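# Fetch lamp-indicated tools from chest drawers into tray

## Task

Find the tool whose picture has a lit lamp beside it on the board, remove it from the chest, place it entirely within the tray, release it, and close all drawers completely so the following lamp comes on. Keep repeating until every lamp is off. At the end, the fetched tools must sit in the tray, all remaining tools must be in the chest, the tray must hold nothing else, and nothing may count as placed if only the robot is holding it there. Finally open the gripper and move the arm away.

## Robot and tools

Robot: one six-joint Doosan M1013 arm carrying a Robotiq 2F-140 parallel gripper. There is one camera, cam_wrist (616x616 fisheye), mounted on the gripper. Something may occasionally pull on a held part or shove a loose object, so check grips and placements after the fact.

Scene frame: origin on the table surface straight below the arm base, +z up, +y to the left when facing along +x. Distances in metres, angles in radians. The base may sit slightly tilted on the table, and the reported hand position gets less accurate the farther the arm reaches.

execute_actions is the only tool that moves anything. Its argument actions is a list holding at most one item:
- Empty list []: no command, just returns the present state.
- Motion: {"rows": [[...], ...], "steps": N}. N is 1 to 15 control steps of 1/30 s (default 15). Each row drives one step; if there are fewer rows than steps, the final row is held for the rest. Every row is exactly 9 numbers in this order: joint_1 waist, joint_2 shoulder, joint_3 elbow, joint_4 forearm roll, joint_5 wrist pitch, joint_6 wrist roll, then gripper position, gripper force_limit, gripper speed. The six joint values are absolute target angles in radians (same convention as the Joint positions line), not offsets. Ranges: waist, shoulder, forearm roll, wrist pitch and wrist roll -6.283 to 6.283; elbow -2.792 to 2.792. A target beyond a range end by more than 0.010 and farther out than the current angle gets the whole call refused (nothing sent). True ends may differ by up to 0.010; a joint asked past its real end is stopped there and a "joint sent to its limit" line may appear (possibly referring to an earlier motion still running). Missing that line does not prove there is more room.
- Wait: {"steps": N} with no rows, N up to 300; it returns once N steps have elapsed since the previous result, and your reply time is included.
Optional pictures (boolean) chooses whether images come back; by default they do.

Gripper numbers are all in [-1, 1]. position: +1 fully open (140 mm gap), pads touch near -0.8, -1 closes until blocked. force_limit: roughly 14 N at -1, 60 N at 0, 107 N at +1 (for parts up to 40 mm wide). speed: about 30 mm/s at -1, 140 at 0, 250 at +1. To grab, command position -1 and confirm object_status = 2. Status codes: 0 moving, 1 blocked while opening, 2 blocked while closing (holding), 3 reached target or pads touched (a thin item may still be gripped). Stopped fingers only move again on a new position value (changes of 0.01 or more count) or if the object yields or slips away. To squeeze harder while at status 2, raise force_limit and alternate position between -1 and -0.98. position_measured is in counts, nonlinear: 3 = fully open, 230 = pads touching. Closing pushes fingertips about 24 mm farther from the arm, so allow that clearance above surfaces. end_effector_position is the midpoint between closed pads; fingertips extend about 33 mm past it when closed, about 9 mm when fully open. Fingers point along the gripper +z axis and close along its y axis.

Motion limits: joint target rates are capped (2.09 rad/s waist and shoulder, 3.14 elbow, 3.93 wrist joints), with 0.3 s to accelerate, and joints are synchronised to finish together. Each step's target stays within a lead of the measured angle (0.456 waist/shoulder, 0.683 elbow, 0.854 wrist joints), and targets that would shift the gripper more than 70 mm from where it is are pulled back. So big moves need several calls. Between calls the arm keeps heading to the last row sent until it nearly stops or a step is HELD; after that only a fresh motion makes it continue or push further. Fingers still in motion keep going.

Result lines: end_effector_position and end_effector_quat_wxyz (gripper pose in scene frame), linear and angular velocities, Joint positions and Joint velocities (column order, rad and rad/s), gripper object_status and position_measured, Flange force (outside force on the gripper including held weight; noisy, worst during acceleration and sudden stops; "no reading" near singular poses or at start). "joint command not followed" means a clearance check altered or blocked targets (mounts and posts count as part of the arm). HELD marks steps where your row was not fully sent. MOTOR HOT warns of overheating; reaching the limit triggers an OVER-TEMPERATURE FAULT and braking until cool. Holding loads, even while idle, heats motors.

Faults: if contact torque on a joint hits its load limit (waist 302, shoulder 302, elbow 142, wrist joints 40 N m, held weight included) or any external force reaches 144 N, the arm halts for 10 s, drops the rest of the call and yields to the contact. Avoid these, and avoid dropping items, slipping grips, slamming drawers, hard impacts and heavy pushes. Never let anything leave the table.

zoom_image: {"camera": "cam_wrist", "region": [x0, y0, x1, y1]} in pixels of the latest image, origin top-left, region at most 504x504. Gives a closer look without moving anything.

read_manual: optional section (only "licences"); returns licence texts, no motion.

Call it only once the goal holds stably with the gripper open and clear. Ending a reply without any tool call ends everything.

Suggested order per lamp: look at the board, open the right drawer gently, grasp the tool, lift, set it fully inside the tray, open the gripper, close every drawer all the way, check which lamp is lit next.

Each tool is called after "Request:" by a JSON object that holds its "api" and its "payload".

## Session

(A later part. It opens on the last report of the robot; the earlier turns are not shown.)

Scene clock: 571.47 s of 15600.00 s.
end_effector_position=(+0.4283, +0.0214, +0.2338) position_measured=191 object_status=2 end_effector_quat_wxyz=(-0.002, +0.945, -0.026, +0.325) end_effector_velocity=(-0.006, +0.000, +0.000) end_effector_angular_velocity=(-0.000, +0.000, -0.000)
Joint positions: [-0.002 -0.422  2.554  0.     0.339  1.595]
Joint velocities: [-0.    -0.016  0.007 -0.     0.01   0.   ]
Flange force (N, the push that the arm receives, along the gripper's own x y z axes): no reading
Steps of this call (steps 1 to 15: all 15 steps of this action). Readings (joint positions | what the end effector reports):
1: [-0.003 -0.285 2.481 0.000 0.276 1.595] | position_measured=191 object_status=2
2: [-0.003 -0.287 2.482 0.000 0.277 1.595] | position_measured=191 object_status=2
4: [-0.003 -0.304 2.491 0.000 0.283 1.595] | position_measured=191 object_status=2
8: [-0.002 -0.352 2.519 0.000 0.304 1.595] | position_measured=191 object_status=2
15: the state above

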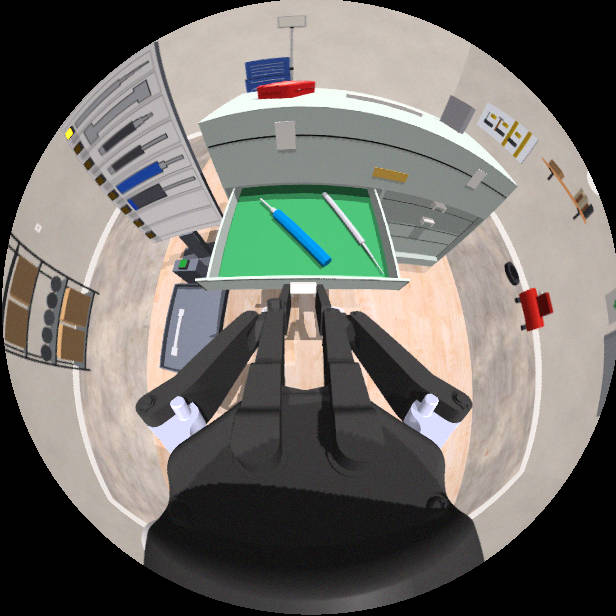

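Request:
{"api": "execute_actions", "payload": {"actions": [{"rows":[[-0.002,-0.4226,2.5544,0,0.339,1.595,-0.3,0,0]],"steps":7}], "pictures": false}}

Request:
{"api": "execute_actions", "payload": {"actions": [{"rows":[[-0.002,-0.56,2.40,0,0.72,1.595,-0.3,0,0]],"steps":12}], "pictures": false}}

Request:
{"api": "execute_actions", "payload": {"actions": [{"rows":[[-0.002,-0.56,2.40,0,0.72,-1.5,-0.45,0,0]]}], "pictures": false}}

Request:
{"api": "execute_actions", "payload": {"actions": [{"rows":[[-0.118,0.0595,1.901,0,1.172,-2.07,-0.45,0,0]]}], "pictures": false}}

Request:
{"api": "execute_actions", "payload": {"actions": [{"steps":22}]}}

Request:
{"api": "zoom_image", "payload": {"camera": "cam_wrist", "region": [210,180,410,380]}}

Scene clock: 587.80 s of 15600.00 s.
end_effector_position=(+0.4280, +0.0212, +0.2339) position_measured=167 object_status=0 end_effector_quat_wxyz=(-0.001, +0.945, -0.026, +0.325) end_effector_velocity=(+0.000, -0.000, +0.000) end_effector_angular_velocity=(-0.001, -0.001, +0.001)
Joint positions: [-0.002 -0.423  2.554 -0.     0.339  1.595]
Joint velocities: [ 0.     0.    -0.    -0.    -0.001 -0.001]
Flange force (N, the push that the arm receives, along the gripper's own x y z axes): no reading
Steps of this call (steps 1 to 15: the robot went on to your last target; steps 16 to 90: nothing new was sent; then 13.10 s passed at rest; steps 91 to 97: all 7 steps of this action). Readings (joint positions | what the end effector reports):
91: [-0.002 -0.423 2.554 0.000 0.339 1.595] | position_measured=191 object_status=0
92: [-0.002 -0.423 2.554 -0.000 0.339 1.595] | position_measured=191 object_status=0
94: [-0.002 -0.423 2.554 -0.000 0.339 1.595] | position_measured=174 object_status=0
97: the state above

Scene clock: 588.20 s of 15600.00 s.
end_effector_position=(+0.3958, +0.0217, +0.3250) position_measured=167 object_status=3 end_effector_quat_wxyz=(-0.001, +0.959, -0.026, +0.283) end_effector_velocity=(-0.014, +0.000, +0.020) end_effector_angular_velocity=(+0.001, +0.029, -0.000)
Joint positions: [-0.002 -0.559  2.401 -0.     0.717  1.595]
Joint velocities: [-0.    -0.03  -0.035 -0.     0.093  0.001]
Flange force (N, the push that the arm receives, along the gripper's own x y z axes): no reading
Steps of this call (steps 1 to 12: all 12 steps of this action). Readings (joint positions | what the end effector reports):
1: [-0.002 -0.423 2.554 -0.000 0.339 1.595] | position_measured=167 object_status=0
2: [-0.002 -0.425 2.552 -0.000 0.345 1.595] | position_measured=167 object_status=0
4: [-0.002 -0.443 2.531 -0.000 0.397 1.595] | position_measured=167 object_status=0
8: [-0.002 -0.522 2.442 -0.000 0.614 1.595] | position_measured=167 object_status=3
12: the state above

Scene clock: 588.70 s of 15600.00 s.
end_effector_position=(+0.3953, +0.0218, +0.3253) position_measured=186 object_status=3 end_effector_quat_wxyz=(+0.153, +0.817, +0.503, +0.237) end_effector_velocity=(-0.001, +0.000, -0.001) end_effector_angular_velocity=(-1.890, +0.044, +2.933)
Joint positions: [-0.002 -0.56   2.4   -0.     0.72   0.437]
Joint velocities: [ 0.     0.     0.001 -0.     0.002 -3.489]
Flange force (N, the push that the arm receives, along the gripper's own x y z axes): no reading
Steps of this call (steps 1 to 15: all 15 steps of this action). Readings (joint positions | what the end effector reports):
1: [-0.002 -0.560 2.400 -0.000 0.719 1.595] | position_measured=167 object_status=0
2: [-0.002 -0.560 2.400 -0.000 0.719 1.590] | position_measured=169 object_status=0
4: [-0.002 -0.560 2.400 -0.000 0.720 1.537] | position_measured=183 object_status=0
8: [-0.002 -0.560 2.400 -0.000 0.720 1.259] | position_measured=186 object_status=0
15: the state above

Scene clock: 589.20 s of 15600.00 s.
end_effector_position=(+0.5075, -0.0229, +0.3332) position_measured=186 object_status=3 end_effector_quat_wxyz=(+0.092, +0.421, +0.902, +0.033) end_effector_velocity=(+0.247, -0.109, -0.132) end_effector_angular_velocity=(-0.463, +0.975, +2.713)
Joint positions: [-0.084 -0.15   2.048  0.     1.039 -0.809]
Joint velocities: [-0.162  0.995 -0.695  0.     0.629 -2.927]
Flange force (N, the push that the arm receives, along the gripper's own x y z axes): [-10.3 -1.0 -1.8]
Steps of this call (steps 1 to 15: all 15 steps of this action). Readings (joint positions | what the end effector reports):
1: [-0.002 -0.560 2.400 -0.000 0.720 0.319] | position_measured=186 object_status=3
2: [-0.002 -0.560 2.400 -0.000 0.720 0.205] | position_measured=186 object_status=3
4: [-0.006 -0.543 2.382 -0.000 0.737 0.018] | position_measured=186 object_status=3
8: [-0.036 -0.421 2.253 0.000 0.853 -0.228] | position_measured=186 object_status=3
15: the state above

Scene clock: 589.93 s of 15600.00 s.
end_effector_position=(+0.5581, -0.0474, +0.2987) position_measured=186 object_status=3 end_effector_quat_wxyz=(+0.000, -0.176, +0.984, +0.002) end_effector_velocity=(+0.000, -0.000, -0.001) end_effector_angular_velocity=(+0.001, +0.000, +0.000)
Joint positions: [-0.118  0.059  1.901  0.     1.172 -2.07 ]
Joint velocities: [-0.     0.001  0.001  0.001 -0.001 -0.001]
Flange force (N, the push that the arm receives, along the gripper's own x y z axes): [7.3 -2.0 -3.0]
Steps of this call (steps 1 to 22: the robot went on to your last target). Readings (joint positions | what the end effector reports):
1: [-0.089 -0.117 2.025 0.000 1.060 -0.912] | position_measured=186 object_status=3
2: [-0.094 -0.086 2.003 0.000 1.079 -1.023] | position_measured=186 object_status=3
4: [-0.103 -0.034 1.966 0.000 1.113 -1.257] | position_measured=186 object_status=3
8: [-0.113 0.030 1.922 0.000 1.153 -1.710] | position_measured=186 object_status=3
22: the state above

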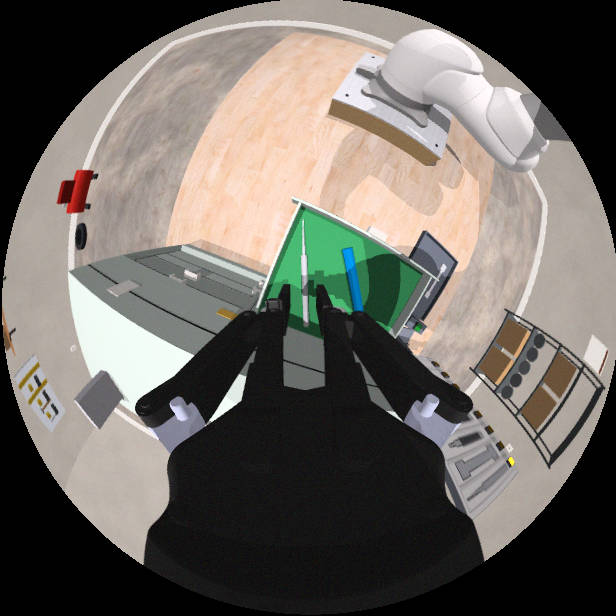

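Region (210, 180, 410, 380) of cam_wrist's 616x616 image, scaled by 2.520, with more detail than that image has.

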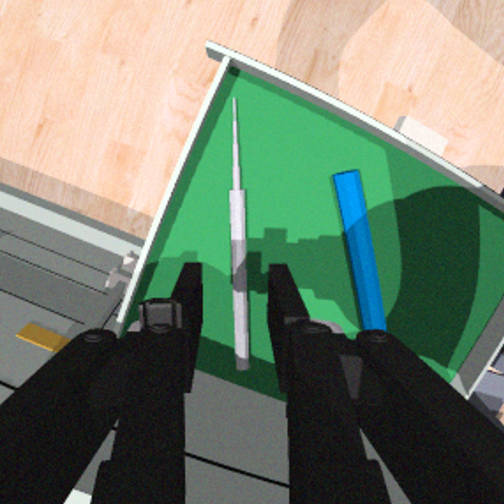

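Request:
{"api": "execute_actions", "payload": {"actions": [{"rows":[[-0.118,0.0905,1.9715,0,1.071,-2.1,-0.5,0,0]],"steps":12}], "pictures": false}}

Request:
{"api": "execute_actions", "payload": {"actions": [{"rows":[[-0.118,0.0929,1.9748,0,1.0653,-2.1,-0.5,0,0]],"steps":10}]}}

Request:
{"api": "zoom_image", "payload": {"camera": "cam_wrist", "region": [240,220,370,350]}}

Scene clock: 599.13 s of 15600.00 s.
end_effector_position=(+0.5526, -0.0466, +0.2461) position_measured=192 object_status=0 end_effector_quat_wxyz=(+0.000, -0.191, +0.982, +0.002) end_effector_velocity=(-0.001, -0.000, -0.001) end_effector_angular_velocity=(+0.000, +0.002, +0.001)
Joint positions: [-0.118  0.09   1.971 -0.     1.071 -2.1  ]
Joint velocities: [-0.001  0.     0.002 -0.     0.    -0.001]
Flange force (N, the push that the arm receives, along the gripper's own x y z axes): [2.3 -2.1 -0.7]
Steps of this call (steps 1 to 15: the robot went on to your last target; steps 16 to 90: nothing new was sent; then 5.80 s passed at rest; steps 91 to 102: all 12 steps of this action). Readings (joint positions | what the end effector reports):
91: [-0.118 0.060 1.901 -0.000 1.172 -2.070] | position_measured=186 object_status=0
92: [-0.118 0.061 1.904 -0.000 1.167 -2.072] | position_measured=187 object_status=0
94: [-0.118 0.076 1.938 -0.000 1.118 -2.086] | position_measured=192 object_status=0
98: [-0.118 0.090 1.971 -0.000 1.072 -2.100] | position_measured=192 object_status=0
102: the state above

Scene clock: 599.47 s of 15600.00 s.
end_effector_position=(+0.5525, -0.0466, +0.2431) position_measured=192 object_status=3 end_effector_quat_wxyz=(+0.000, -0.191, +0.982, +0.002) end_effector_velocity=(-0.001, +0.000, -0.001) end_effector_angular_velocity=(+0.001, +0.002, +0.001)
Joint positions: [-0.118  0.093  1.975 -0.     1.065 -2.1  ]
Joint velocities: [ 0.     0.     0.001  0.001  0.    -0.001]
Flange force (N, the push that the arm receives, along the gripper's own x y z axes): [4.7 -0.4 -3.4]
Steps of this call (steps 1 to 10: all 10 steps of this action). Readings (joint positions | what the end effector reports):
1: [-0.118 0.090 1.971 -0.000 1.071 -2.100] | position_measured=192 object_status=0
2: [-0.118 0.091 1.972 -0.000 1.069 -2.100] | position_measured=192 object_status=3
4: [-0.118 0.093 1.974 -0.000 1.066 -2.100] | position_measured=192 object_status=3
8: [-0.118 0.093 1.975 -0.000 1.065 -2.100] | position_measured=192 object_status=3
10: the state above

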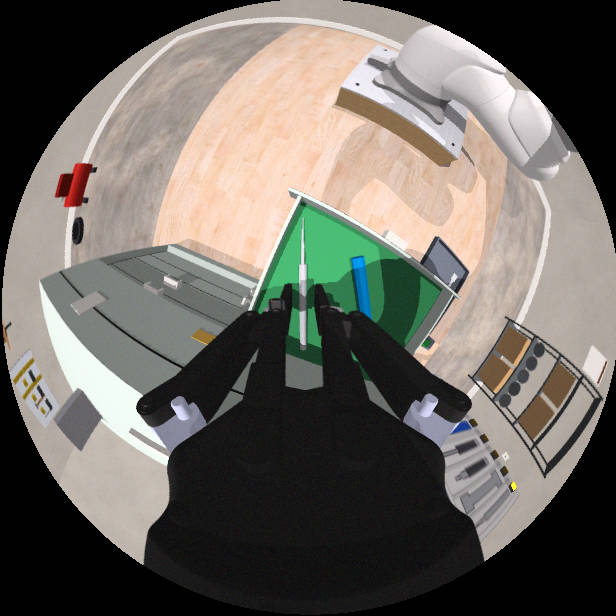

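Region (240, 220, 370, 350) of cam_wrist's 616x616 image, scaled by 3.877, with more detail than that image has.

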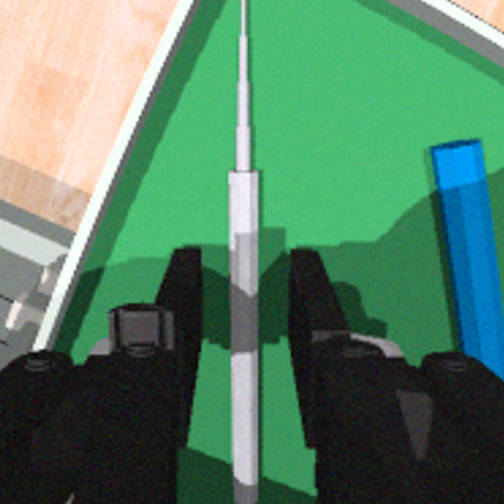

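Request:
{"api": "execute_actions", "payload": {"actions": [{"rows":[[-0.118,0.0945,1.977,0,1.0615,-2.1,-0.5,0,0]],"steps":8}], "pictures": false}}

Scene clock: 603.33 s of 15600.00 s.
end_effector_position=(+0.5524, -0.0464, +0.2411) position_measured=192 object_status=3 end_effector_quat_wxyz=(+0.000, -0.191, +0.982, +0.002) end_effector_velocity=(-0.000, +0.000, -0.000) end_effector_angular_velocity=(-0.000, -0.000, +0.001)
Joint positions: [-0.118  0.094  1.977  0.     1.062 -2.1  ]
Joint velocities: [ 0.    -0.     0.     0.    -0.    -0.001]
Flange force (N, the push that the arm receives, along the gripper's own x y z axes): [4.6 -5.3 -2.5]
Steps of this call (steps 1 to 15: the robot went on to your last target; steps 16 to 90: nothing new was sent; then 0.60 s passed at rest; steps 91 to 98: all 8 steps of this action). Readings (joint positions | what the end effector reports):
91: [-0.118 0.093 1.975 0.000 1.065 -2.100] | position_measured=192 object_status=3
92: [-0.118 0.093 1.975 0.000 1.064 -2.100] | position_measured=192 object_status=3
94: [-0.118 0.094 1.977 0.000 1.062 -2.100] | position_measured=192 object_status=3
98: the state above

Request:
{"api": "execute_actions", "payload": {"actions": [{"rows":[[-0.118,0.0961,1.9792,0,1.0577,-2.1,-0.5,0,0]],"steps":8}], "pictures": false}}

Scene clock: 606.43 s of 15600.00 s.
end_effector_position=(+0.5524, -0.0464, +0.2392) position_measured=192 object_status=3 end_effector_quat_wxyz=(+0.000, -0.191, +0.982, +0.002) end_effector_velocity=(+0.000, -0.000, -0.000) end_effector_angular_velocity=(-0.000, -0.000, +0.001)
Joint positions: [-0.118  0.096  1.979  0.     1.058 -2.1  ]
Joint velocities: [-0.     0.     0.    -0.    -0.    -0.001]
Flange force (N, the push that the arm receives, along the gripper's own x y z axes): [7.0 -6.0 -4.2]
Steps of this call (steps 1 to 15: the robot went on to your last target; steps 16 to 85: nothing new was sent; steps 86 to 93: all 8 steps of this action). Readings (joint positions | what the end effector reports):
86: [-0.118 0.095 1.977 0.000 1.061 -2.100] | position_measured=192 object_status=3
87: [-0.118 0.095 1.978 0.000 1.060 -2.100] | position_measured=192 object_status=3
89: [-0.118 0.096 1.979 0.000 1.058 -2.100] | position_measured=192 object_status=3
93: the state above

Request:
{"api": "execute_actions", "payload": {"actions": [{"rows":[[-0.118,0.0977,1.9814,0,1.0539,-2.1,-0.5,0,0]],"steps":8}], "pictures": false}}

Scene clock: 609.07 s of 15600.00 s.
end_effector_position=(+0.5523, -0.0464, +0.2372) position_measured=192 object_status=3 end_effector_quat_wxyz=(+0.000, -0.191, +0.982, +0.002) end_effector_velocity=(+0.001, -0.000, -0.000) end_effector_angular_velocity=(-0.000, -0.002, +0.001)
Joint positions: [-0.118  0.098  1.981 -0.     1.054 -2.1  ]
Joint velocities: [-0.     0.001 -0.    -0.    -0.002 -0.   ]
Flange force (N, the push that the arm receives, along the gripper's own x y z axes): [6.1 0.0 -4.9]
Steps of this call (steps 1 to 15: the robot went on to your last target; steps 16 to 71: nothing new was sent; steps 72 to 79: all 8 steps of this action). Readings (joint positions | what the end effector reports):
72: [-0.118 0.096 1.979 0.000 1.058 -2.100] | position_measured=192 object_status=3
73: [-0.118 0.097 1.980 0.000 1.056 -2.100] | position_measured=192 object_status=3
75: [-0.118 0.098 1.981 -0.000 1.054 -2.100] | position_measured=192 object_status=3
79: the state above

Request:
{"api": "execute_actions", "payload": {"actions": [{"rows":[[-0.118,0.0991,1.9833,0,1.0506,-2.1,-0.5,0,0]],"steps":8}], "pictures": false}}

Scene clock: 612.70 s of 15600.00 s.
end_effector_position=(+0.5523, -0.0464, +0.2355) position_measured=192 object_status=3 end_effector_quat_wxyz=(+0.000, -0.191, +0.982, +0.002) end_effector_velocity=(+0.000, -0.000, -0.000) end_effector_angular_velocity=(-0.000, -0.001, -0.000)
Joint positions: [-0.118  0.099  1.983 -0.     1.051 -2.1  ]
Joint velocities: [ 0.    -0.     0.001 -0.    -0.002  0.001]
Flange force (N, the push that the arm receives, along the gripper's own x y z axes): [5.6 -3.1 -5.1]
Steps of this call (steps 1 to 15: the robot went on to your last target; steps 16 to 90: nothing new was sent; then 0.37 s passed at rest; steps 91 to 98: all 8 steps of this action). Readings (joint positions | what the end effector reports):
91: [-0.118 0.098 1.981 -0.000 1.054 -2.100] | position_measured=192 object_status=3
92: [-0.118 0.098 1.982 -0.000 1.053 -2.100] | position_measured=192 object_status=3
94: [-0.118 0.099 1.983 -0.000 1.051 -2.100] | position_measured=192 object_status=3
98: the state above

Request:
{"api": "execute_actions", "payload": {"actions": [{"rows":[[-0.118,0.1005,1.9852,0,1.0473,-2.1,-0.5,0,0]],"steps":8}], "pictures": false}}

Scene clock: 616.40 s of 15600.00 s.
end_effector_position=(+0.5523, -0.0464, +0.2340) position_measured=192 object_status=3 end_effector_quat_wxyz=(+0.000, -0.191, +0.982, +0.002) end_effector_velocity=(-0.001, +0.000, -0.001) end_effector_angular_velocity=(+0.000, +0.002, +0.000)
Joint positions: [-0.118  0.1    1.985  0.     1.047 -2.1  ]
Joint velocities: [ 0.     0.001  0.002 -0.    -0.001 -0.   ]
Flange force (N, the push that the arm receives, along the gripper's own x y z axes): [9.2 -4.2 -38.0]
Steps of this call (steps 1 to 15: the robot went on to your last target; steps 16 to 90: nothing new was sent; then 0.43 s passed at rest; steps 91 to 98: all 8 steps of this action). Readings (joint positions | what the end effector reports):
91: [-0.118 0.099 1.983 -0.000 1.051 -2.100] | position_measured=192 object_status=3
92: [-0.118 0.100 1.984 0.000 1.049 -2.100] | position_measured=192 object_status=3
94: [-0.118 0.100 1.985 0.000 1.048 -2.100] | position_measured=192 object_status=3
98: the state above

Request:
{"api": "execute_actions", "payload": {"actions": [{"rows":[[-0.118,0.0987,1.9828,0,1.0515,-2.1,-0.5,0,0]],"steps":6}], "pictures": false}}

Request:
{"api": "execute_actions", "payload": {"actions": [{"rows":[[-0.118,0.0987,1.9828,0,1.0515,-2.1,-1,0,-0.5]]}], "pictures": false}}

Request:
{"api": "execute_actions", "payload": {"actions": [{"rows":[[-0.118,0.0735,1.9865,0,1.073,-2.1,-1,0,-0.5]],"steps":10}]}}

Scene clock: 627.50 s of 15600.00 s.
end_effector_position=(+0.5519, -0.0464, +0.2355) position_measured=192 object_status=3 end_effector_quat_wxyz=(-0.000, -0.191, +0.982, +0.002) end_effector_velocity=(+0.003, -0.000, +0.005) end_effector_angular_velocity=(-0.001, -0.008, -0.000)
Joint positions: [-0.118  0.099  1.983  0.     1.051 -2.1  ]
Joint velocities: [-0.    -0.004 -0.007  0.     0.002 -0.   ]
Flange force (N, the push that the arm receives, along the gripper's own x y z axes): [7.6 -4.5 -7.4]
Steps of this call (steps 1 to 15: the robot went on to your last target; steps 16 to 90: nothing new was sent; then 7.90 s passed at rest; steps 91 to 96: all 6 steps of this action). Readings (joint positions | what the end effector reports):
91: [-0.118 0.100 1.985 0.000 1.047 -2.100] | position_measured=192 object_status=3
92: [-0.118 0.100 1.985 0.000 1.049 -2.100] | position_measured=192 object_status=3
94: [-0.118 0.099 1.984 0.000 1.051 -2.100] | position_measured=192 object_status=3
96: the state above

Scene clock: 628.00 s of 15600.00 s.
end_effector_position=(+0.5523, -0.0464, +0.2360) position_measured=225 object_status=2 end_effector_quat_wxyz=(+0.000, -0.191, +0.982, +0.002) end_effector_velocity=(-0.001, +0.000, -0.000) end_effector_angular_velocity=(-0.000, +0.001, +0.001)
Joint positions: [-0.118  0.099  1.983  0.     1.052 -2.1  ]
Joint velocities: [ 0.    -0.     0.001 -0.     0.001 -0.001]
Flange force (N, the push that the arm receives, along the gripper's own x y z axes): [8.0 -7.3 -6.9]
Steps of this call (steps 1 to 15: all 15 steps of this action). Readings (joint positions | what the end effector reports):
1: [-0.118 0.099 1.983 0.000 1.051 -2.100] | position_measured=192 object_status=0
2: [-0.118 0.099 1.983 0.000 1.051 -2.100] | position_measured=193 object_status=0
4: [-0.118 0.099 1.983 0.000 1.051 -2.100] | position_measured=202 object_status=0
8: [-0.118 0.099 1.983 0.000 1.052 -2.100] | position_measured=220 object_status=0
15: the state above

Scene clock: 628.33 s of 15600.00 s.
end_effector_position=(+0.5427, -0.0451, +0.2479) position_measured=225 object_status=2 end_effector_quat_wxyz=(+0.000, -0.191, +0.982, +0.002) end_effector_velocity=(-0.000, -0.000, +0.000) end_effector_angular_velocity=(+0.000, -0.001, -0.000)
Joint positions: [-0.118  0.074  1.986  0.     1.073 -2.1  ]
Joint velocities: [-0.    -0.001  0.     0.    -0.    -0.   ]
Flange force (N, the push that the arm receives, along the gripper's own x y z axes): [3.5 2.3 -1.6]
Steps of this call (steps 1 to 10: all 10 steps of this action). Readings (joint positions | what the end effector reports):
1: [-0.118 0.099 1.983 0.000 1.052 -2.100] | position_measured=225 object_status=2
2: [-0.118 0.096 1.983 0.000 1.054 -2.100] | position_measured=225 object_status=2
4: [-0.118 0.079 1.985 0.000 1.068 -2.100] | position_measured=225 object_status=2
8: [-0.118 0.074 1.986 0.000 1.073 -2.100] | position_measured=225 object_status=2
10: the state above

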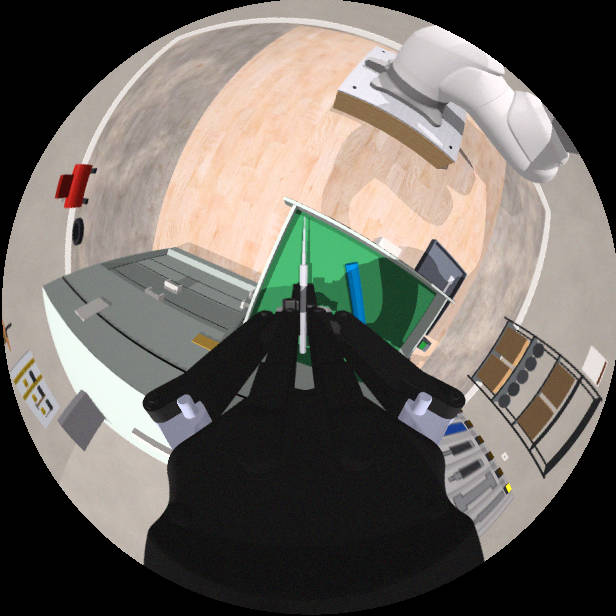

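Request:
{"api": "execute_actions", "payload": {"actions": [{"rows":[[-0.118,0.048,1.954,0,1.131,-2.1,-1,0,-0.5]],"steps":8}], "pictures": false}}

Request:
{"api": "execute_actions", "payload": {"actions": [{"rows":[[-0.118,-0.06,2.02,0,1.173,-2.1,-1,0,-0.5]],"steps":8}], "pictures": false}}

Request:
{"api": "execute_actions", "payload": {"actions": [{"rows":[[0.57,-0.06,2.02,0,1.173,-0.88,-1,0,-0.5]]}], "pictures": false}}

Request:
{"api": "execute_actions", "payload": {"actions": [{"steps":14}], "pictures": false}}

Request:
{"api": "execute_actions", "payload": {"actions": [{"rows":[[0.57,0.2965,2.1386,0,0.698,-0.88,-1,0,-0.5]]}], "pictures": false}}

Request:
{"api": "execute_actions", "payload": {"actions": [{"steps":12}]}}

Scene clock: 640.63 s of 15600.00 s.
end_effector_position=(+0.5415, -0.0451, +0.2777) position_measured=225 object_status=2 end_effector_quat_wxyz=(+0.000, -0.191, +0.982, +0.002) end_effector_velocity=(-0.001, +0.000, +0.003) end_effector_angular_velocity=(+0.001, +0.005, -0.001)
Joint positions: [-0.118  0.048  1.954 -0.     1.131 -2.1  ]
Joint velocities: [ 0.    -0.002 -0.004 -0.     0.01   0.001]
Flange force (N, the push that the arm receives, along the gripper's own x y z axes): [4.8 -1.0 -2.4]
Steps of this call (steps 1 to 15: the robot went on to your last target; steps 16 to 90: nothing new was sent; then 9.03 s passed at rest; steps 91 to 98: all 8 steps of this action). Readings (joint positions | what the end effector reports):
91: [-0.118 0.073 1.986 -0.000 1.073 -2.100] | position_measured=225 object_status=2
92: [-0.118 0.071 1.984 -0.000 1.079 -2.100] | position_measured=225 object_status=2
94: [-0.118 0.055 1.963 -0.000 1.115 -2.100] | position_measured=225 object_status=2
98: the state above

Scene clock: 640.90 s of 15600.00 s.
end_effector_position=(+0.4866, -0.0371, +0.2993) position_measured=225 object_status=2 end_effector_quat_wxyz=(+0.000, -0.191, +0.982, +0.002) end_effector_velocity=(-0.090, +0.013, +0.031) end_effector_angular_velocity=(-0.001, -0.003, -0.000)
Joint positions: [-0.118 -0.057  2.018 -0.     1.172 -2.1  ]
Joint velocities: [ 0.    -0.174  0.104 -0.     0.066  0.001]
Flange force (N, the push that the arm receives, along the gripper's own x y z axes): [2.6 -9.5 -1.6]
Steps of this call (steps 1 to 8: all 8 steps of this action). Readings (joint positions | what the end effector reports):
1: [-0.118 0.048 1.954 -0.000 1.131 -2.100] | position_measured=225 object_status=2
2: [-0.118 0.045 1.956 -0.000 1.132 -2.100] | position_measured=225 object_status=2
4: [-0.118 0.018 1.974 -0.000 1.143 -2.100] | position_measured=225 object_status=2
8: the state above

Scene clock: 641.40 s of 15600.00 s.
end_effector_position=(+0.4681, +0.1306, +0.3006) position_measured=225 object_status=2 end_effector_quat_wxyz=(-0.000, -0.046, +0.999, +0.003) end_effector_velocity=(-0.112, +0.398, +0.004) end_effector_angular_velocity=(+0.008, +0.003, -0.592)
Joint positions: [ 0.231 -0.06   2.02  -0.     1.173 -1.458]
Joint velocities: [ 0.853 -0.001 -0.     0.    -0.001  1.445]
Flange force (N, the push that the arm receives, along the gripper's own x y z axes): [1.2 -8.9 -2.4]
Steps of this call (steps 1 to 15: all 15 steps of this action). Readings (joint positions | what the end effector reports):
1: [-0.118 -0.060 2.020 -0.000 1.173 -2.100] | position_measured=225 object_status=2
2: [-0.115 -0.059 2.020 -0.000 1.173 -2.095] | position_measured=225 object_status=2
4: [-0.088 -0.059 2.020 -0.000 1.173 -2.042] | position_measured=225 object_status=2
8: [0.030 -0.059 2.020 -0.000 1.173 -1.823] | position_measured=225 object_status=2
15: the state above

Scene clock: 641.87 s of 15600.00 s.
end_effector_position=(+0.3978, +0.2775, +0.3021) position_measured=225 object_status=2 end_effector_quat_wxyz=(-0.001, +0.073, +0.997, +0.005) end_effector_velocity=(-0.011, +0.015, +0.000) end_effector_angular_velocity=(+0.000, +0.001, -0.028)
Joint positions: [ 0.569 -0.06   2.02   0.     1.173 -0.882]
Joint velocities: [ 0.039 -0.    -0.     0.     0.001  0.067]
Flange force (N, the push that the arm receives, along the gripper's own x y z axes): [-1.4 -5.6 -2.3]
Steps of this call (steps 1 to 14: the robot went on to your last target). Readings (joint positions | what the end effector reports):
1: [0.260 -0.060 2.020 -0.000 1.173 -1.409] | position_measured=225 object_status=2
2: [0.289 -0.060 2.020 -0.000 1.173 -1.360] | position_measured=225 object_status=2
4: [0.347 -0.060 2.020 -0.000 1.173 -1.261] | position_measured=225 object_status=2
8: [0.462 -0.060 2.020 -0.000 1.173 -1.064] | position_measured=225 object_status=2
14: the state above

Scene clock: 642.37 s of 15600.00 s.
end_effector_position=(+0.4467, +0.3093, +0.1170) position_measured=225 object_status=2 end_effector_quat_wxyz=(-0.001, +0.074, +0.997, +0.005) end_effector_velocity=(+0.048, +0.034, -0.447) end_effector_angular_velocity=(-0.003, +0.005, +0.000)
Joint positions: [ 0.57   0.215  2.112  0.     0.806 -0.88 ]
Joint velocities: [ 0.001  0.662  0.22   0.    -0.876  0.   ]
Flange force (N, the push that the arm receives, along the gripper's own x y z axes): [-6.3 -7.5 -0.1]
Steps of this call (steps 1 to 15: all 15 steps of this action). Readings (joint positions | what the end effector reports):
1: [0.570 -0.060 2.020 0.000 1.173 -0.881] | position_measured=225 object_status=2
2: [0.570 -0.057 2.021 0.000 1.169 -0.881] | position_measured=225 object_status=2
4: [0.570 -0.030 2.030 0.000 1.131 -0.881] | position_measured=225 object_status=2
8: [0.570 0.062 2.060 0.000 1.011 -0.881] | position_measured=225 object_status=2
15: the state above

Scene clock: 642.77 s of 15600.00 s.
end_effector_position=(+0.4503, +0.3122, +0.0628) position_measured=225 object_status=2 end_effector_quat_wxyz=(-0.001, +0.074, +0.997, +0.005) end_effector_velocity=(+0.000, -0.000, -0.001) end_effector_angular_velocity=(-0.000, +0.001, -0.000)
Joint positions: [ 0.57   0.296  2.139  0.     0.698 -0.88 ]
Joint velocities: [ 0.     0.002 -0.    -0.    -0.001  0.   ]
Flange force (N, the push that the arm receives, along the gripper's own x y z axes): [1.0 -7.6 -2.9]
Steps of this call (steps 1 to 12: the robot went on to your last target). Readings (joint positions | what the end effector reports):
1: [0.570 0.238 2.119 0.000 0.776 -0.880] | position_measured=225 object_status=2
2: [0.570 0.259 2.126 0.000 0.748 -0.880] | position_measured=225 object_status=2
4: [0.570 0.289 2.136 0.000 0.709 -0.880] | position_measured=225 object_status=2
8: [0.570 0.296 2.138 0.000 0.698 -0.880] | position_measured=225 object_status=2
12: the state above

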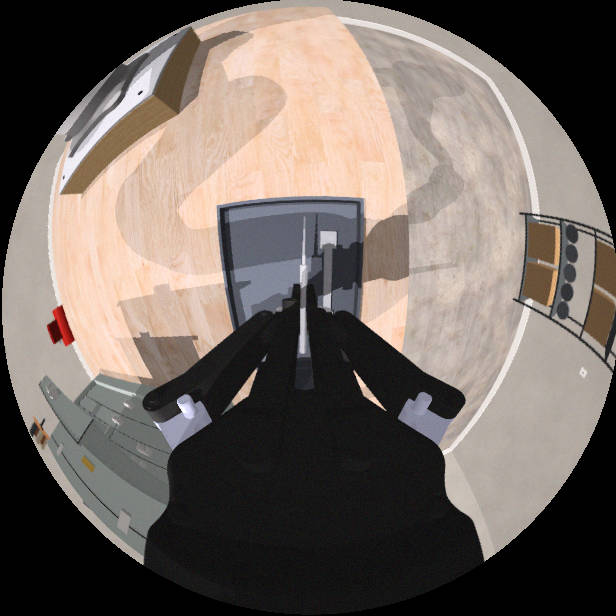

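Request:
{"api": "execute_actions", "payload": {"actions": [{"rows":[[0.57,0.328,2.150,0,0.655,-0.88,-1,0,-0.5]],"steps":10}], "pictures": false}}

Request:
{"api": "execute_actions", "payload": {"actions": [{"rows":[[0.57,0.328,2.150,0,0.655,-0.88,-0.62,0,-0.5]],"steps":8}], "pictures": false}}

Request:
{"api": "execute_actions", "payload": {"actions": [{"rows":[[0.57,0.2,2.11,0,0.82,-0.88,-0.62,0,0]],"steps":8}], "pictures": false}}

Request:
{"api": "execute_actions", "payload": {"actions": [{"rows":[[0.57,-0.56,2.40,0,0.72,1.595,-0.2,0,0]]}], "pictures": false}}

Request:
{"api": "execute_actions", "payload": {"actions": [{"steps":12}], "pictures": false}}

Request:
{"api": "execute_actions", "payload": {"actions": [{"rows":[[-0.002,-0.56,2.40,0,0.72,1.595,-0.2,0,0]]}], "pictures": false}}

Request:
{"api": "execute_actions", "payload": {"actions": [{"steps":10}], "pictures": false}}

Request:
{"api": "execute_actions", "payload": {"actions": [{"rows":[[-0.002,-0.4226,2.5544,0,0.339,1.595,-0.2,0,0]]}]}}

Scene clock: 657.53 s of 15600.00 s.
end_effector_position=(+0.4502, +0.3123, +0.0416) position_measured=225 object_status=2 end_effector_quat_wxyz=(-0.001, +0.074, +0.997, +0.005) end_effector_velocity=(-0.000, -0.000, -0.001) end_effector_angular_velocity=(-0.000, +0.001, -0.001)
Joint positions: [ 0.57   0.328  2.15  -0.     0.655 -0.88 ]
Joint velocities: [-0.     0.002  0.     0.    -0.001  0.   ]
Flange force (N, the push that the arm receives, along the gripper's own x y z axes): [0.1 -5.5 -4.0]
Steps of this call (steps 1 to 30: the robot went on to your last target; steps 31 to 90: nothing new was sent; then 11.43 s passed at rest; steps 91 to 100: all 10 steps of this action). Readings (joint positions | what the end effector reports):
91: [0.570 0.297 2.139 -0.000 0.698 -0.880] | position_measured=225 object_status=2
92: [0.570 0.299 2.139 -0.000 0.694 -0.880] | position_measured=225 object_status=2
94: [0.570 0.319 2.147 -0.000 0.667 -0.880] | position_measured=225 object_status=2
98: [0.570 0.328 2.150 -0.000 0.655 -0.880] | position_measured=225 object_status=2
100: the state above

Scene clock: 657.80 s of 15600.00 s.
end_effector_position=(+0.4501, +0.3123, +0.0415) position_measured=208 object_status=0 end_effector_quat_wxyz=(-0.001, +0.074, +0.997, +0.005) end_effector_velocity=(+0.000, +0.000, -0.000) end_effector_angular_velocity=(+0.000, -0.001, +0.000)
Joint positions: [ 0.57   0.328  2.15  -0.     0.655 -0.88 ]
Joint velocities: [-0.     0.    -0.     0.    -0.001 -0.   ]
Flange force (N, the push that the arm receives, along the gripper's own x y z axes): [0.2 -10.4 -4.9]
Steps of this call (steps 1 to 8: all 8 steps of this action). Readings (joint positions | what the end effector reports):
1: [0.570 0.328 2.150 -0.000 0.655 -0.880] | position_measured=225 object_status=0
2: [0.570 0.328 2.150 -0.000 0.655 -0.880] | position_measured=225 object_status=0
4: [0.570 0.328 2.150 -0.000 0.655 -0.880] | position_measured=215 object_status=0
8: the state above

Scene clock: 658.07 s of 15600.00 s.
end_effector_position=(+0.4464, +0.3092, +0.1176) position_measured=208 object_status=3 end_effector_quat_wxyz=(+0.000, +0.074, +0.997, +0.006) end_effector_velocity=(-0.027, -0.019, +0.247) end_effector_angular_velocity=(+0.007, -0.012, +0.000)
Joint positions: [ 0.57   0.213  2.114 -0.     0.803 -0.88 ]
Joint velocities: [ 0.    -0.372 -0.115 -0.     0.474 -0.   ]
Flange force (N, the push that the arm receives, along the gripper's own x y z axes): [-1.7 -1.9 1.1]
Steps of this call (steps 1 to 8: all 8 steps of this action). Readings (joint positions | what the end effector reports):
1: [0.570 0.328 2.150 -0.000 0.655 -0.880] | position_measured=208 object_status=0
2: [0.570 0.326 2.150 -0.000 0.658 -0.880] | position_measured=208 object_status=0
4: [0.570 0.300 2.142 -0.000 0.691 -0.880] | position_measured=208 object_status=0
8: the state above

Scene clock: 658.57 s of 15600.00 s.
end_effector_position=(+0.3692, +0.2613, +0.2469) position_measured=154 object_status=3 end_effector_quat_wxyz=(+0.078, +0.455, +0.877, +0.136) end_effector_velocity=(-0.140, -0.088, +0.315) end_effector_angular_velocity=(+1.040, -0.373, -2.151)
Joint positions: [ 0.57  -0.236  2.307 -0.     0.751 -0.073]
Joint velocities: [ 0.    -1.08   0.306  0.    -0.102  2.254]
Flange force (N, the push that the arm receives, along the gripper's own x y z axes): [-7.9 -1.6 -0.4]
Steps of this call (steps 1 to 15: all 15 steps of this action). Readings (joint positions | what the end effector reports):
1: [0.570 0.203 2.111 -0.000 0.814 -0.880] | position_measured=208 object_status=0
2: [0.570 0.196 2.112 -0.000 0.817 -0.874] | position_measured=206 object_status=0
4: [0.570 0.164 2.129 -0.000 0.811 -0.822] | position_measured=191 object_status=0
8: [0.570 0.026 2.209 -0.000 0.783 -0.570] | position_measured=160 object_status=0
15: the state above

Scene clock: 658.97 s of 15600.00 s.
end_effector_position=(+0.3243, +0.2334, +0.3218) position_measured=154 object_status=3 end_effector_quat_wxyz=(-0.029, +0.865, +0.419, +0.273) end_effector_velocity=(-0.041, -0.025, +0.055) end_effector_angular_velocity=(+1.457, +0.662, -2.558)
Joint positions: [ 0.57  -0.535  2.393 -0.     0.722  1.209]
Joint velocities: [ 0.    -0.255  0.072 -0.    -0.025  3.01 ]
Flange force (N, the push that the arm receives, along the gripper's own x y z axes): no reading
Steps of this call (steps 1 to 12: the robot went on to your last target). Readings (joint positions | what the end effector reports):
1: [0.570 -0.272 2.317 -0.000 0.747 0.007] | position_measured=154 object_status=3
2: [0.570 -0.307 2.327 -0.000 0.744 0.092] | position_measured=154 object_status=3
4: [0.570 -0.374 2.347 -0.000 0.738 0.287] | position_measured=154 object_status=3
8: [0.570 -0.483 2.378 -0.000 0.727 0.750] | position_measured=154 object_status=3
12: the state above

Scene clock: 659.47 s of 15600.00 s.
end_effector_position=(+0.3842, +0.0970, +0.3251) position_measured=154 object_status=3 end_effector_quat_wxyz=(-0.028, +0.957, +0.070, +0.280) end_effector_velocity=(+0.095, -0.380, +0.001) end_effector_angular_velocity=(+0.017, -0.007, -1.032)
Joint positions: [ 0.191 -0.557  2.399 -0.     0.72   1.587]
Joint velocities: [-0.994 -0.018  0.005 -0.    -0.003  0.045]
Flange force (N, the push that the arm receives, along the gripper's own x y z axes): no reading
Steps of this call (steps 1 to 15: all 15 steps of this action). Readings (joint positions | what the end effector reports):
1: [0.570 -0.543 2.395 -0.000 0.722 1.305] | position_measured=154 object_status=3
2: [0.569 -0.549 2.397 -0.000 0.721 1.388] | position_measured=154 object_status=3
4: [0.549 -0.551 2.397 -0.000 0.721 1.510] | position_measured=154 object_status=3
8: [0.426 -0.552 2.398 -0.000 0.721 1.584] | position_measured=154 object_status=3
15: the state above

Scene clock: 659.80 s of 15600.00 s.
end_effector_position=(+0.3953, +0.0219, +0.3253) position_measured=154 object_status=3 end_effector_quat_wxyz=(-0.002, +0.959, -0.026, +0.282) end_effector_velocity=(-0.000, -0.000, -0.000) end_effector_angular_velocity=(+0.001, +0.000, -0.001)
Joint positions: [-0.002 -0.56   2.4   -0.     0.72   1.595]
Joint velocities: [-0. -0.  0.  0.  0.  0.]
Flange force (N, the push that the arm receives, along the gripper's own x y z axes): no reading
Steps of this call (steps 1 to 10: the robot went on to your last target). Readings (joint positions | what the end effector reports):
1: [0.158 -0.557 2.399 -0.000 0.720 1.588] | position_measured=154 object_status=3
2: [0.124 -0.558 2.399 -0.000 0.720 1.589] | position_measured=154 object_status=3
4: [0.061 -0.559 2.400 -0.000 0.720 1.592] | position_measured=154 object_status=3
8: [-0.001 -0.560 2.400 -0.000 0.720 1.595] | position_measured=154 object_status=3
10: the state above

Scene clock: 660.30 s of 15600.00 s.
end_effector_position=(+0.4280, +0.0213, +0.2340) position_measured=154 object_status=3 end_effector_quat_wxyz=(-0.002, +0.945, -0.026, +0.325) end_effector_velocity=(+0.000, -0.000, -0.001) end_effector_angular_velocity=(+0.000, -0.001, -0.001)
Joint positions: [-0.002 -0.423  2.554  0.     0.339  1.595]
Joint velocities: [-0.     0.002  0.001 -0.    -0.004  0.001]
Flange force (N, the push that the arm receives, along the gripper's own x y z axes): no reading
Steps of this call (steps 1 to 15: all 15 steps of this action). Readings (joint positions | what the end effector reports):
1: [-0.002 -0.560 2.400 -0.000 0.720 1.595] | position_measured=154 object_status=3
2: [-0.002 -0.558 2.402 0.000 0.714 1.595] | position_measured=154 object_status=3
4: [-0.002 -0.539 2.423 0.000 0.662 1.595] | position_measured=154 object_status=3
8: [-0.002 -0.460 2.512 0.000 0.445 1.595] | position_measured=154 object_status=3
15: the state above

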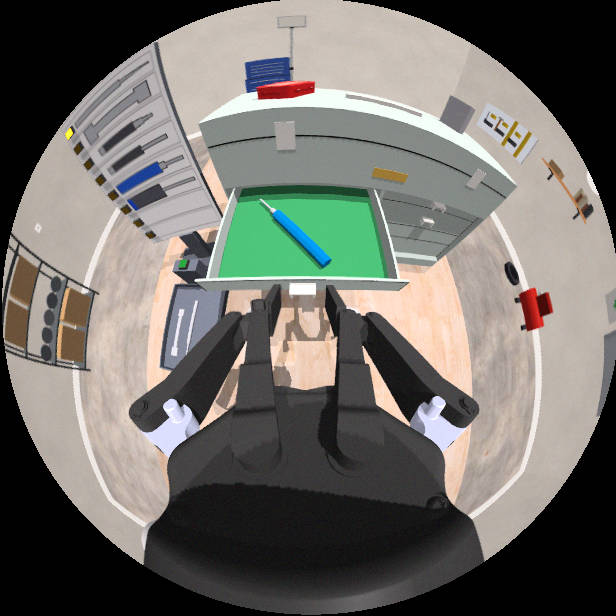

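Request:
{"api": "execute_actions", "payload": {"actions": [{"rows":[[-0.003,-0.4132,2.5635,0,0.3005,1.59,-0.2,0,0],[-0.003,-0.4038,2.5726,0,0.262,1.59,-0.2,0,0],[-0.003,-0.3944,2.5817,0,0.2235,1.59,-0.2,0,0],[-0.003,-0.385,2.5908,0,0.185,1.59,-0.2,0,0],[-0.003,-0.371,2.6045,0,0.127,1.59,-0.2,0,0],[-0.003,-0.357,2.618,0,0.0695,1.59,-0.2,0,0],[-0.003,-0.343,2.632,0,0.012,1.59,-0.2,0,0],[-0.003,-0.3286,2.6455,0,-0.046,1.59,-0.2,0,0],[-0.003,-0.310,2.664,0,-0.123,1.59,-0.2,0,0],[-0.003,-0.291,2.682,0,-0.2,1.59,-0.2,0,0],[-0.003,-0.272,2.700,0,-0.277,1.59,-0.2,0,0],[-0.003,-0.253,2.718,0,-0.354,1.59,-0.2,0,0],[-0.003,-0.2346,2.7366,0,-0.431,1.59,-0.2,0,0]]}], "pictures": false}}

Request:
{"api": "execute_actions", "payload": {"actions": [{"rows":[[-0.003,-0.2346,2.7366,0,-0.431,1.59,-0.2,0,0],[-0.003,-0.223,2.730,0,-0.436,1.59,-0.2,0,0],[-0.003,-0.211,2.723,0,-0.441,1.59,-0.2,0,0],[-0.003,-0.188,2.708,0,-0.449,1.59,-0.2,0,0],[-0.004,-0.166,2.694,0,-0.457,1.59,-0.2,0,0],[-0.004,-0.145,2.679,0,-0.463,1.59,-0.2,0,0],[-0.004,-0.125,2.664,0,-0.468,1.59,-0.2,0,0],[-0.005,-0.105,2.649,0,-0.473,1.59,-0.2,0,0],[-0.005,-0.086,2.634,0,-0.477,1.59,-0.2,0,0],[-0.005,-0.068,2.618,0,-0.479,1.59,-0.2,0,0],[-0.006,-0.055,2.606,0,-0.481,1.59,-0.2,0,0],[-0.006,-0.043,2.596,0,-0.482,1.59,-0.2,0,0],[-0.006,-0.033,2.587,0,-0.483,1.59,-0.2,0,0]]}], "pictures": false}}

Request:
{"api": "execute_actions", "payload": {"actions": [{"steps":5}]}}

Request:
{"api": "zoom_image", "payload": {"camera": "cam_wrist", "region": [200,220,400,350]}}

Scene clock: 683.63 s of 15600.00 s.
end_effector_position=(+0.4786, +0.0194, +0.2178) position_measured=154 object_status=3 end_effector_quat_wxyz=(+0.000, +0.884, -0.023, +0.466) end_effector_velocity=(+0.072, -0.003, +0.007) end_effector_angular_velocity=(-0.027, -0.944, -0.006)
Joint positions: [-0.003 -0.277  2.695 -0.    -0.256  1.59 ]
Joint velocities: [-0.001  0.453  0.438  0.    -1.836  0.001]
Flange force (N, the push that the arm receives, along the gripper's own x y z axes): no reading
Steps of this call (steps 1 to 15: the robot went on to your last target; steps 16 to 90: nothing new was sent; then 19.83 s passed at rest; steps 91 to 105: all 15 steps of this action). Readings (joint positions | what the end effector reports):
91: [-0.002 -0.423 2.554 -0.000 0.339 1.595] | position_measured=154 object_status=3
92: [-0.002 -0.421 2.556 -0.000 0.334 1.595] | position_measured=154 object_status=3
94: [-0.003 -0.411 2.566 -0.000 0.291 1.592] | position_measured=154 object_status=3
98: [-0.003 -0.376 2.600 -0.000 0.146 1.590] | position_measured=154 object_status=3
105: the state above

Scene clock: 684.13 s of 15600.00 s.
end_effector_position=(+0.5752, +0.0149, +0.2201) position_measured=154 object_status=3 end_effector_quat_wxyz=(+0.001, +0.862, -0.024, +0.506) end_effector_velocity=(+0.189, -0.010, -0.007) end_effector_angular_velocity=(-0.001, +0.003, -0.006)
Joint positions: [-0.006 -0.048  2.6   -0.    -0.481  1.59 ]
Joint velocities: [-0.006  0.341 -0.295  0.    -0.043 -0.001]
Flange force (N, the push that the arm receives, along the gripper's own x y z axes): no reading
Steps of this call (steps 1 to 15: all 15 steps of this action). Readings (joint positions | what the end effector reports):
1: [-0.003 -0.263 2.709 -0.000 -0.314 1.590] | position_measured=154 object_status=3
2: [-0.003 -0.251 2.720 -0.000 -0.361 1.590] | position_measured=154 object_status=3
4: [-0.003 -0.231 2.731 -0.000 -0.421 1.590] | position_measured=154 object_status=3
8: [-0.003 -0.170 2.696 -0.000 -0.454 1.590] | position_measured=154 object_status=3
15: the state above

Scene clock: 684.30 s of 15600.00 s.
end_effector_position=(+0.5832, +0.0145, +0.2198) position_measured=154 object_status=3 end_effector_quat_wxyz=(+0.001, +0.862, -0.024, +0.506) end_effector_velocity=(+0.002, +0.000, -0.000) end_effector_angular_velocity=(-0.000, +0.000, +0.001)
Joint positions: [-0.006 -0.033  2.587 -0.    -0.483  1.59 ]
Joint velocities: [ 0.     0.003 -0.003 -0.    -0.001 -0.   ]
Flange force (N, the push that the arm receives, along the gripper's own x y z axes): no reading
Steps of this call (steps 1 to 5: the robot went on to your last target). Readings (joint positions | what the end effector reports):
1: [-0.006 -0.039 2.592 -0.000 -0.482 1.590] | position_measured=154 object_status=3
2: [-0.006 -0.035 2.588 -0.000 -0.483 1.590] | position_measured=154 object_status=3
4: [-0.006 -0.033 2.587 -0.000 -0.483 1.590] | position_measured=154 object_status=3
5: the state above

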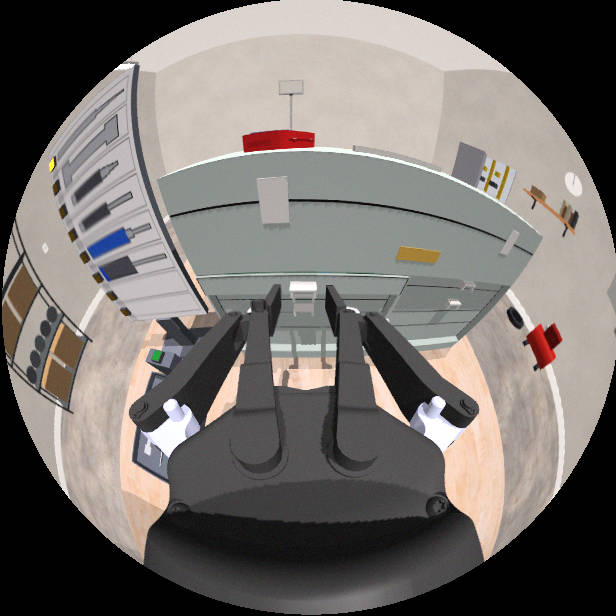

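Region (200, 220, 400, 350) of cam_wrist's 616x616 image, scaled by 2.520, with more detail than that image has; it fills the top 328 rows of this view, and the rest is white.

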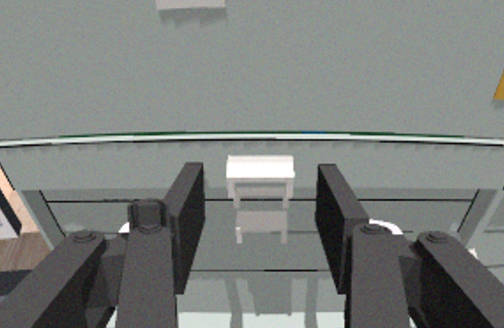

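Request:
{"api": "execute_actions", "payload": {"actions": [{"rows":[[-0.006,-0.039,2.5925,0,-0.483,1.59,-0.2,0,0],[-0.006,-0.039,2.5925,0,-0.483,1.59,-0.2,0,0],[-0.006,-0.039,2.5925,0,-0.483,1.59,-1,-0.7,-0.3]]}], "pictures": false}}

Request:
{"api": "execute_actions", "payload": {"actions": [{"rows":[[-0.006,-0.035,2.589,0,-0.483,1.59,-1,-0.7,-0.3],[-0.006,-0.031,2.585,0,-0.483,1.59,-1,-0.7,-0.3],[-0.006,-0.027,2.581,0,-0.483,1.59,-1,-0.7,-0.3],[-0.006,-0.023,2.577,0,-0.483,1.59,-1,-0.7,-0.3],[-0.006,-0.019,2.573,0,-0.484,1.59,-1,-0.7,-0.3],[-0.006,-0.016,2.570,0,-0.484,1.59,-1,-0.7,-0.3],[-0.006,-0.013,2.567,0,-0.484,1.59,-1,-0.7,-0.3],[-0.006,-0.011,2.565,0,-0.484,1.59,-1,-0.7,-0.3],[-0.006,-0.009,2.563,0,-0.484,1.59,-1,-0.7,-0.3],[-0.006,-0.007,2.561,0,-0.484,1.59,-1,-0.7,-0.3],[-0.006,-0.005,2.5595,0,-0.484,1.59,-1,-0.7,-0.3],[-0.006,-0.003,2.5575,0,-0.484,1.59,-1,-0.7,-0.3],[-0.006,-0.001,2.5556,0,-0.484,1.59,-1,-0.7,-0.3]]}], "pictures": false}}

Request:
{"api": "execute_actions", "payload": {"actions": [{"rows":[[-0.006,-0.001,2.5556,0,-0.484,1.59,-1,-0.7,-0.3],[-0.006,-0.001,2.5556,0,-0.484,1.59,-1,-0.7,-0.3],[-0.006,-0.001,2.5556,0,-0.484,1.59,-0.2,0,0]],"steps":10}], "pictures": false}}

Request:
{"api": "execute_actions", "payload": {"actions": [{"rows":[[-0.005,-0.105,2.649,0,-0.473,1.59,-0.2,0,0]]}]}}

Scene clock: 698.80 s of 15600.00 s.
end_effector_position=(+0.5800, +0.0147, +0.2199) position_measured=190 object_status=0 end_effector_quat_wxyz=(+0.001, +0.862, -0.024, +0.506) end_effector_velocity=(+0.000, -0.000, +0.000) end_effector_angular_velocity=(-0.001, -0.001, +0.000)
Joint positions: [-0.006 -0.039  2.592  0.    -0.483  1.59 ]
Joint velocities: [-0.    -0.    -0.     0.    -0.001 -0.001]
Flange force (N, the push that the arm receives, along the gripper's own x y z axes): no reading
Steps of this call (steps 1 to 30: the robot went on to your last target; steps 31 to 90: nothing new was sent; then 11.00 s passed at rest; steps 91 to 105: all 15 steps of this action). Readings (joint positions | what the end effector reports):
91: [-0.006 -0.033 2.587 0.000 -0.483 1.590] | position_measured=154 object_status=3
92: [-0.006 -0.034 2.588 0.000 -0.483 1.590] | position_measured=154 object_status=3
94: [-0.006 -0.038 2.592 0.000 -0.483 1.590] | position_measured=155 object_status=0
98: [-0.006 -0.039 2.592 0.000 -0.483 1.590] | position_measured=179 object_status=0
105: the state above

Scene clock: 699.30 s of 15600.00 s.
end_effector_position=(+0.6022, +0.0139, +0.2198) position_measured=190 object_status=2 end_effector_quat_wxyz=(+0.001, +0.862, -0.024, +0.506) end_effector_velocity=(+0.018, -0.001, -0.001) end_effector_angular_velocity=(-0.000, +0.001, +0.000)
Joint positions: [-0.006 -0.002  2.557  0.    -0.484  1.59 ]
Joint velocities: [ 0.     0.03  -0.028 -0.    -0.001 -0.   ]
Flange force (N, the push that the arm receives, along the gripper's own x y z axes): no reading
Steps of this call (steps 1 to 15: all 15 steps of this action). Readings (joint positions | what the end effector reports):
1: [-0.006 -0.039 2.592 0.000 -0.483 1.590] | position_measured=190 object_status=2
2: [-0.006 -0.038 2.592 0.000 -0.483 1.590] | position_measured=190 object_status=2
4: [-0.006 -0.032 2.586 0.000 -0.483 1.590] | position_measured=190 object_status=2
8: [-0.006 -0.017 2.572 0.000 -0.484 1.590] | position_measured=190 object_status=2
15: the state above

Scene clock: 699.63 s of 15600.00 s.
end_effector_position=(+0.6031, +0.0139, +0.2199) position_measured=154 object_status=0 end_effector_quat_wxyz=(+0.001, +0.862, -0.024, +0.506) end_effector_velocity=(+0.001, -0.000, +0.001) end_effector_angular_velocity=(-0.001, -0.001, +0.000)
Joint positions: [-0.006 -0.001  2.555  0.    -0.484  1.59 ]
Joint velocities: [-0.     0.    -0.001 -0.     0.    -0.001]
Flange force (N, the push that the arm receives, along the gripper's own x y z axes): no reading
Steps of this call (steps 1 to 10: all 10 steps of this action). Readings (joint positions | what the end effector reports):
1: [-0.006 -0.002 2.556 0.000 -0.484 1.590] | position_measured=190 object_status=2
2: [-0.006 -0.001 2.556 0.000 -0.484 1.590] | position_measured=190 object_status=2
4: [-0.006 -0.001 2.556 0.000 -0.484 1.590] | position_measured=190 object_status=0
8: [-0.006 -0.001 2.555 0.000 -0.484 1.590] | position_measured=159 object_status=0
10: the state above

Scene clock: 700.13 s of 15600.00 s.
end_effector_position=(+0.5435, +0.0164, +0.2201) position_measured=154 object_status=3 end_effector_quat_wxyz=(+0.001, +0.862, -0.023, +0.506) end_effector_velocity=(-0.002, -0.000, -0.001) end_effector_angular_velocity=(+0.000, +0.002, -0.001)
Joint positions: [-0.005 -0.105  2.649  0.    -0.473  1.59 ]
Joint velocities: [-0.    -0.001  0.003  0.     0.    -0.   ]
Flange force (N, the push that the arm receives, along the gripper's own x y z axes): no reading
Steps of this call (steps 1 to 15: all 15 steps of this action). Readings (joint positions | what the end effector reports):
1: [-0.006 -0.001 2.555 0.000 -0.484 1.590] | position_measured=154 object_status=0
2: [-0.006 -0.003 2.557 0.000 -0.484 1.590] | position_measured=154 object_status=0
4: [-0.006 -0.029 2.580 0.000 -0.481 1.590] | position_measured=154 object_status=0
8: [-0.005 -0.102 2.646 0.000 -0.473 1.590] | position_measured=154 object_status=3
15: the state above

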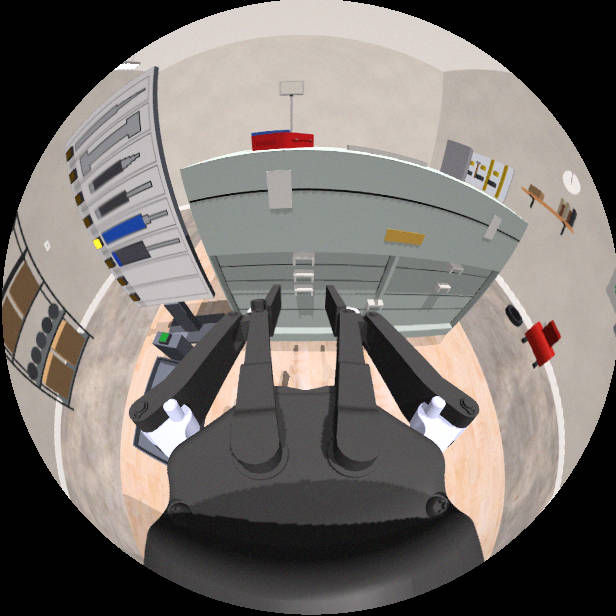

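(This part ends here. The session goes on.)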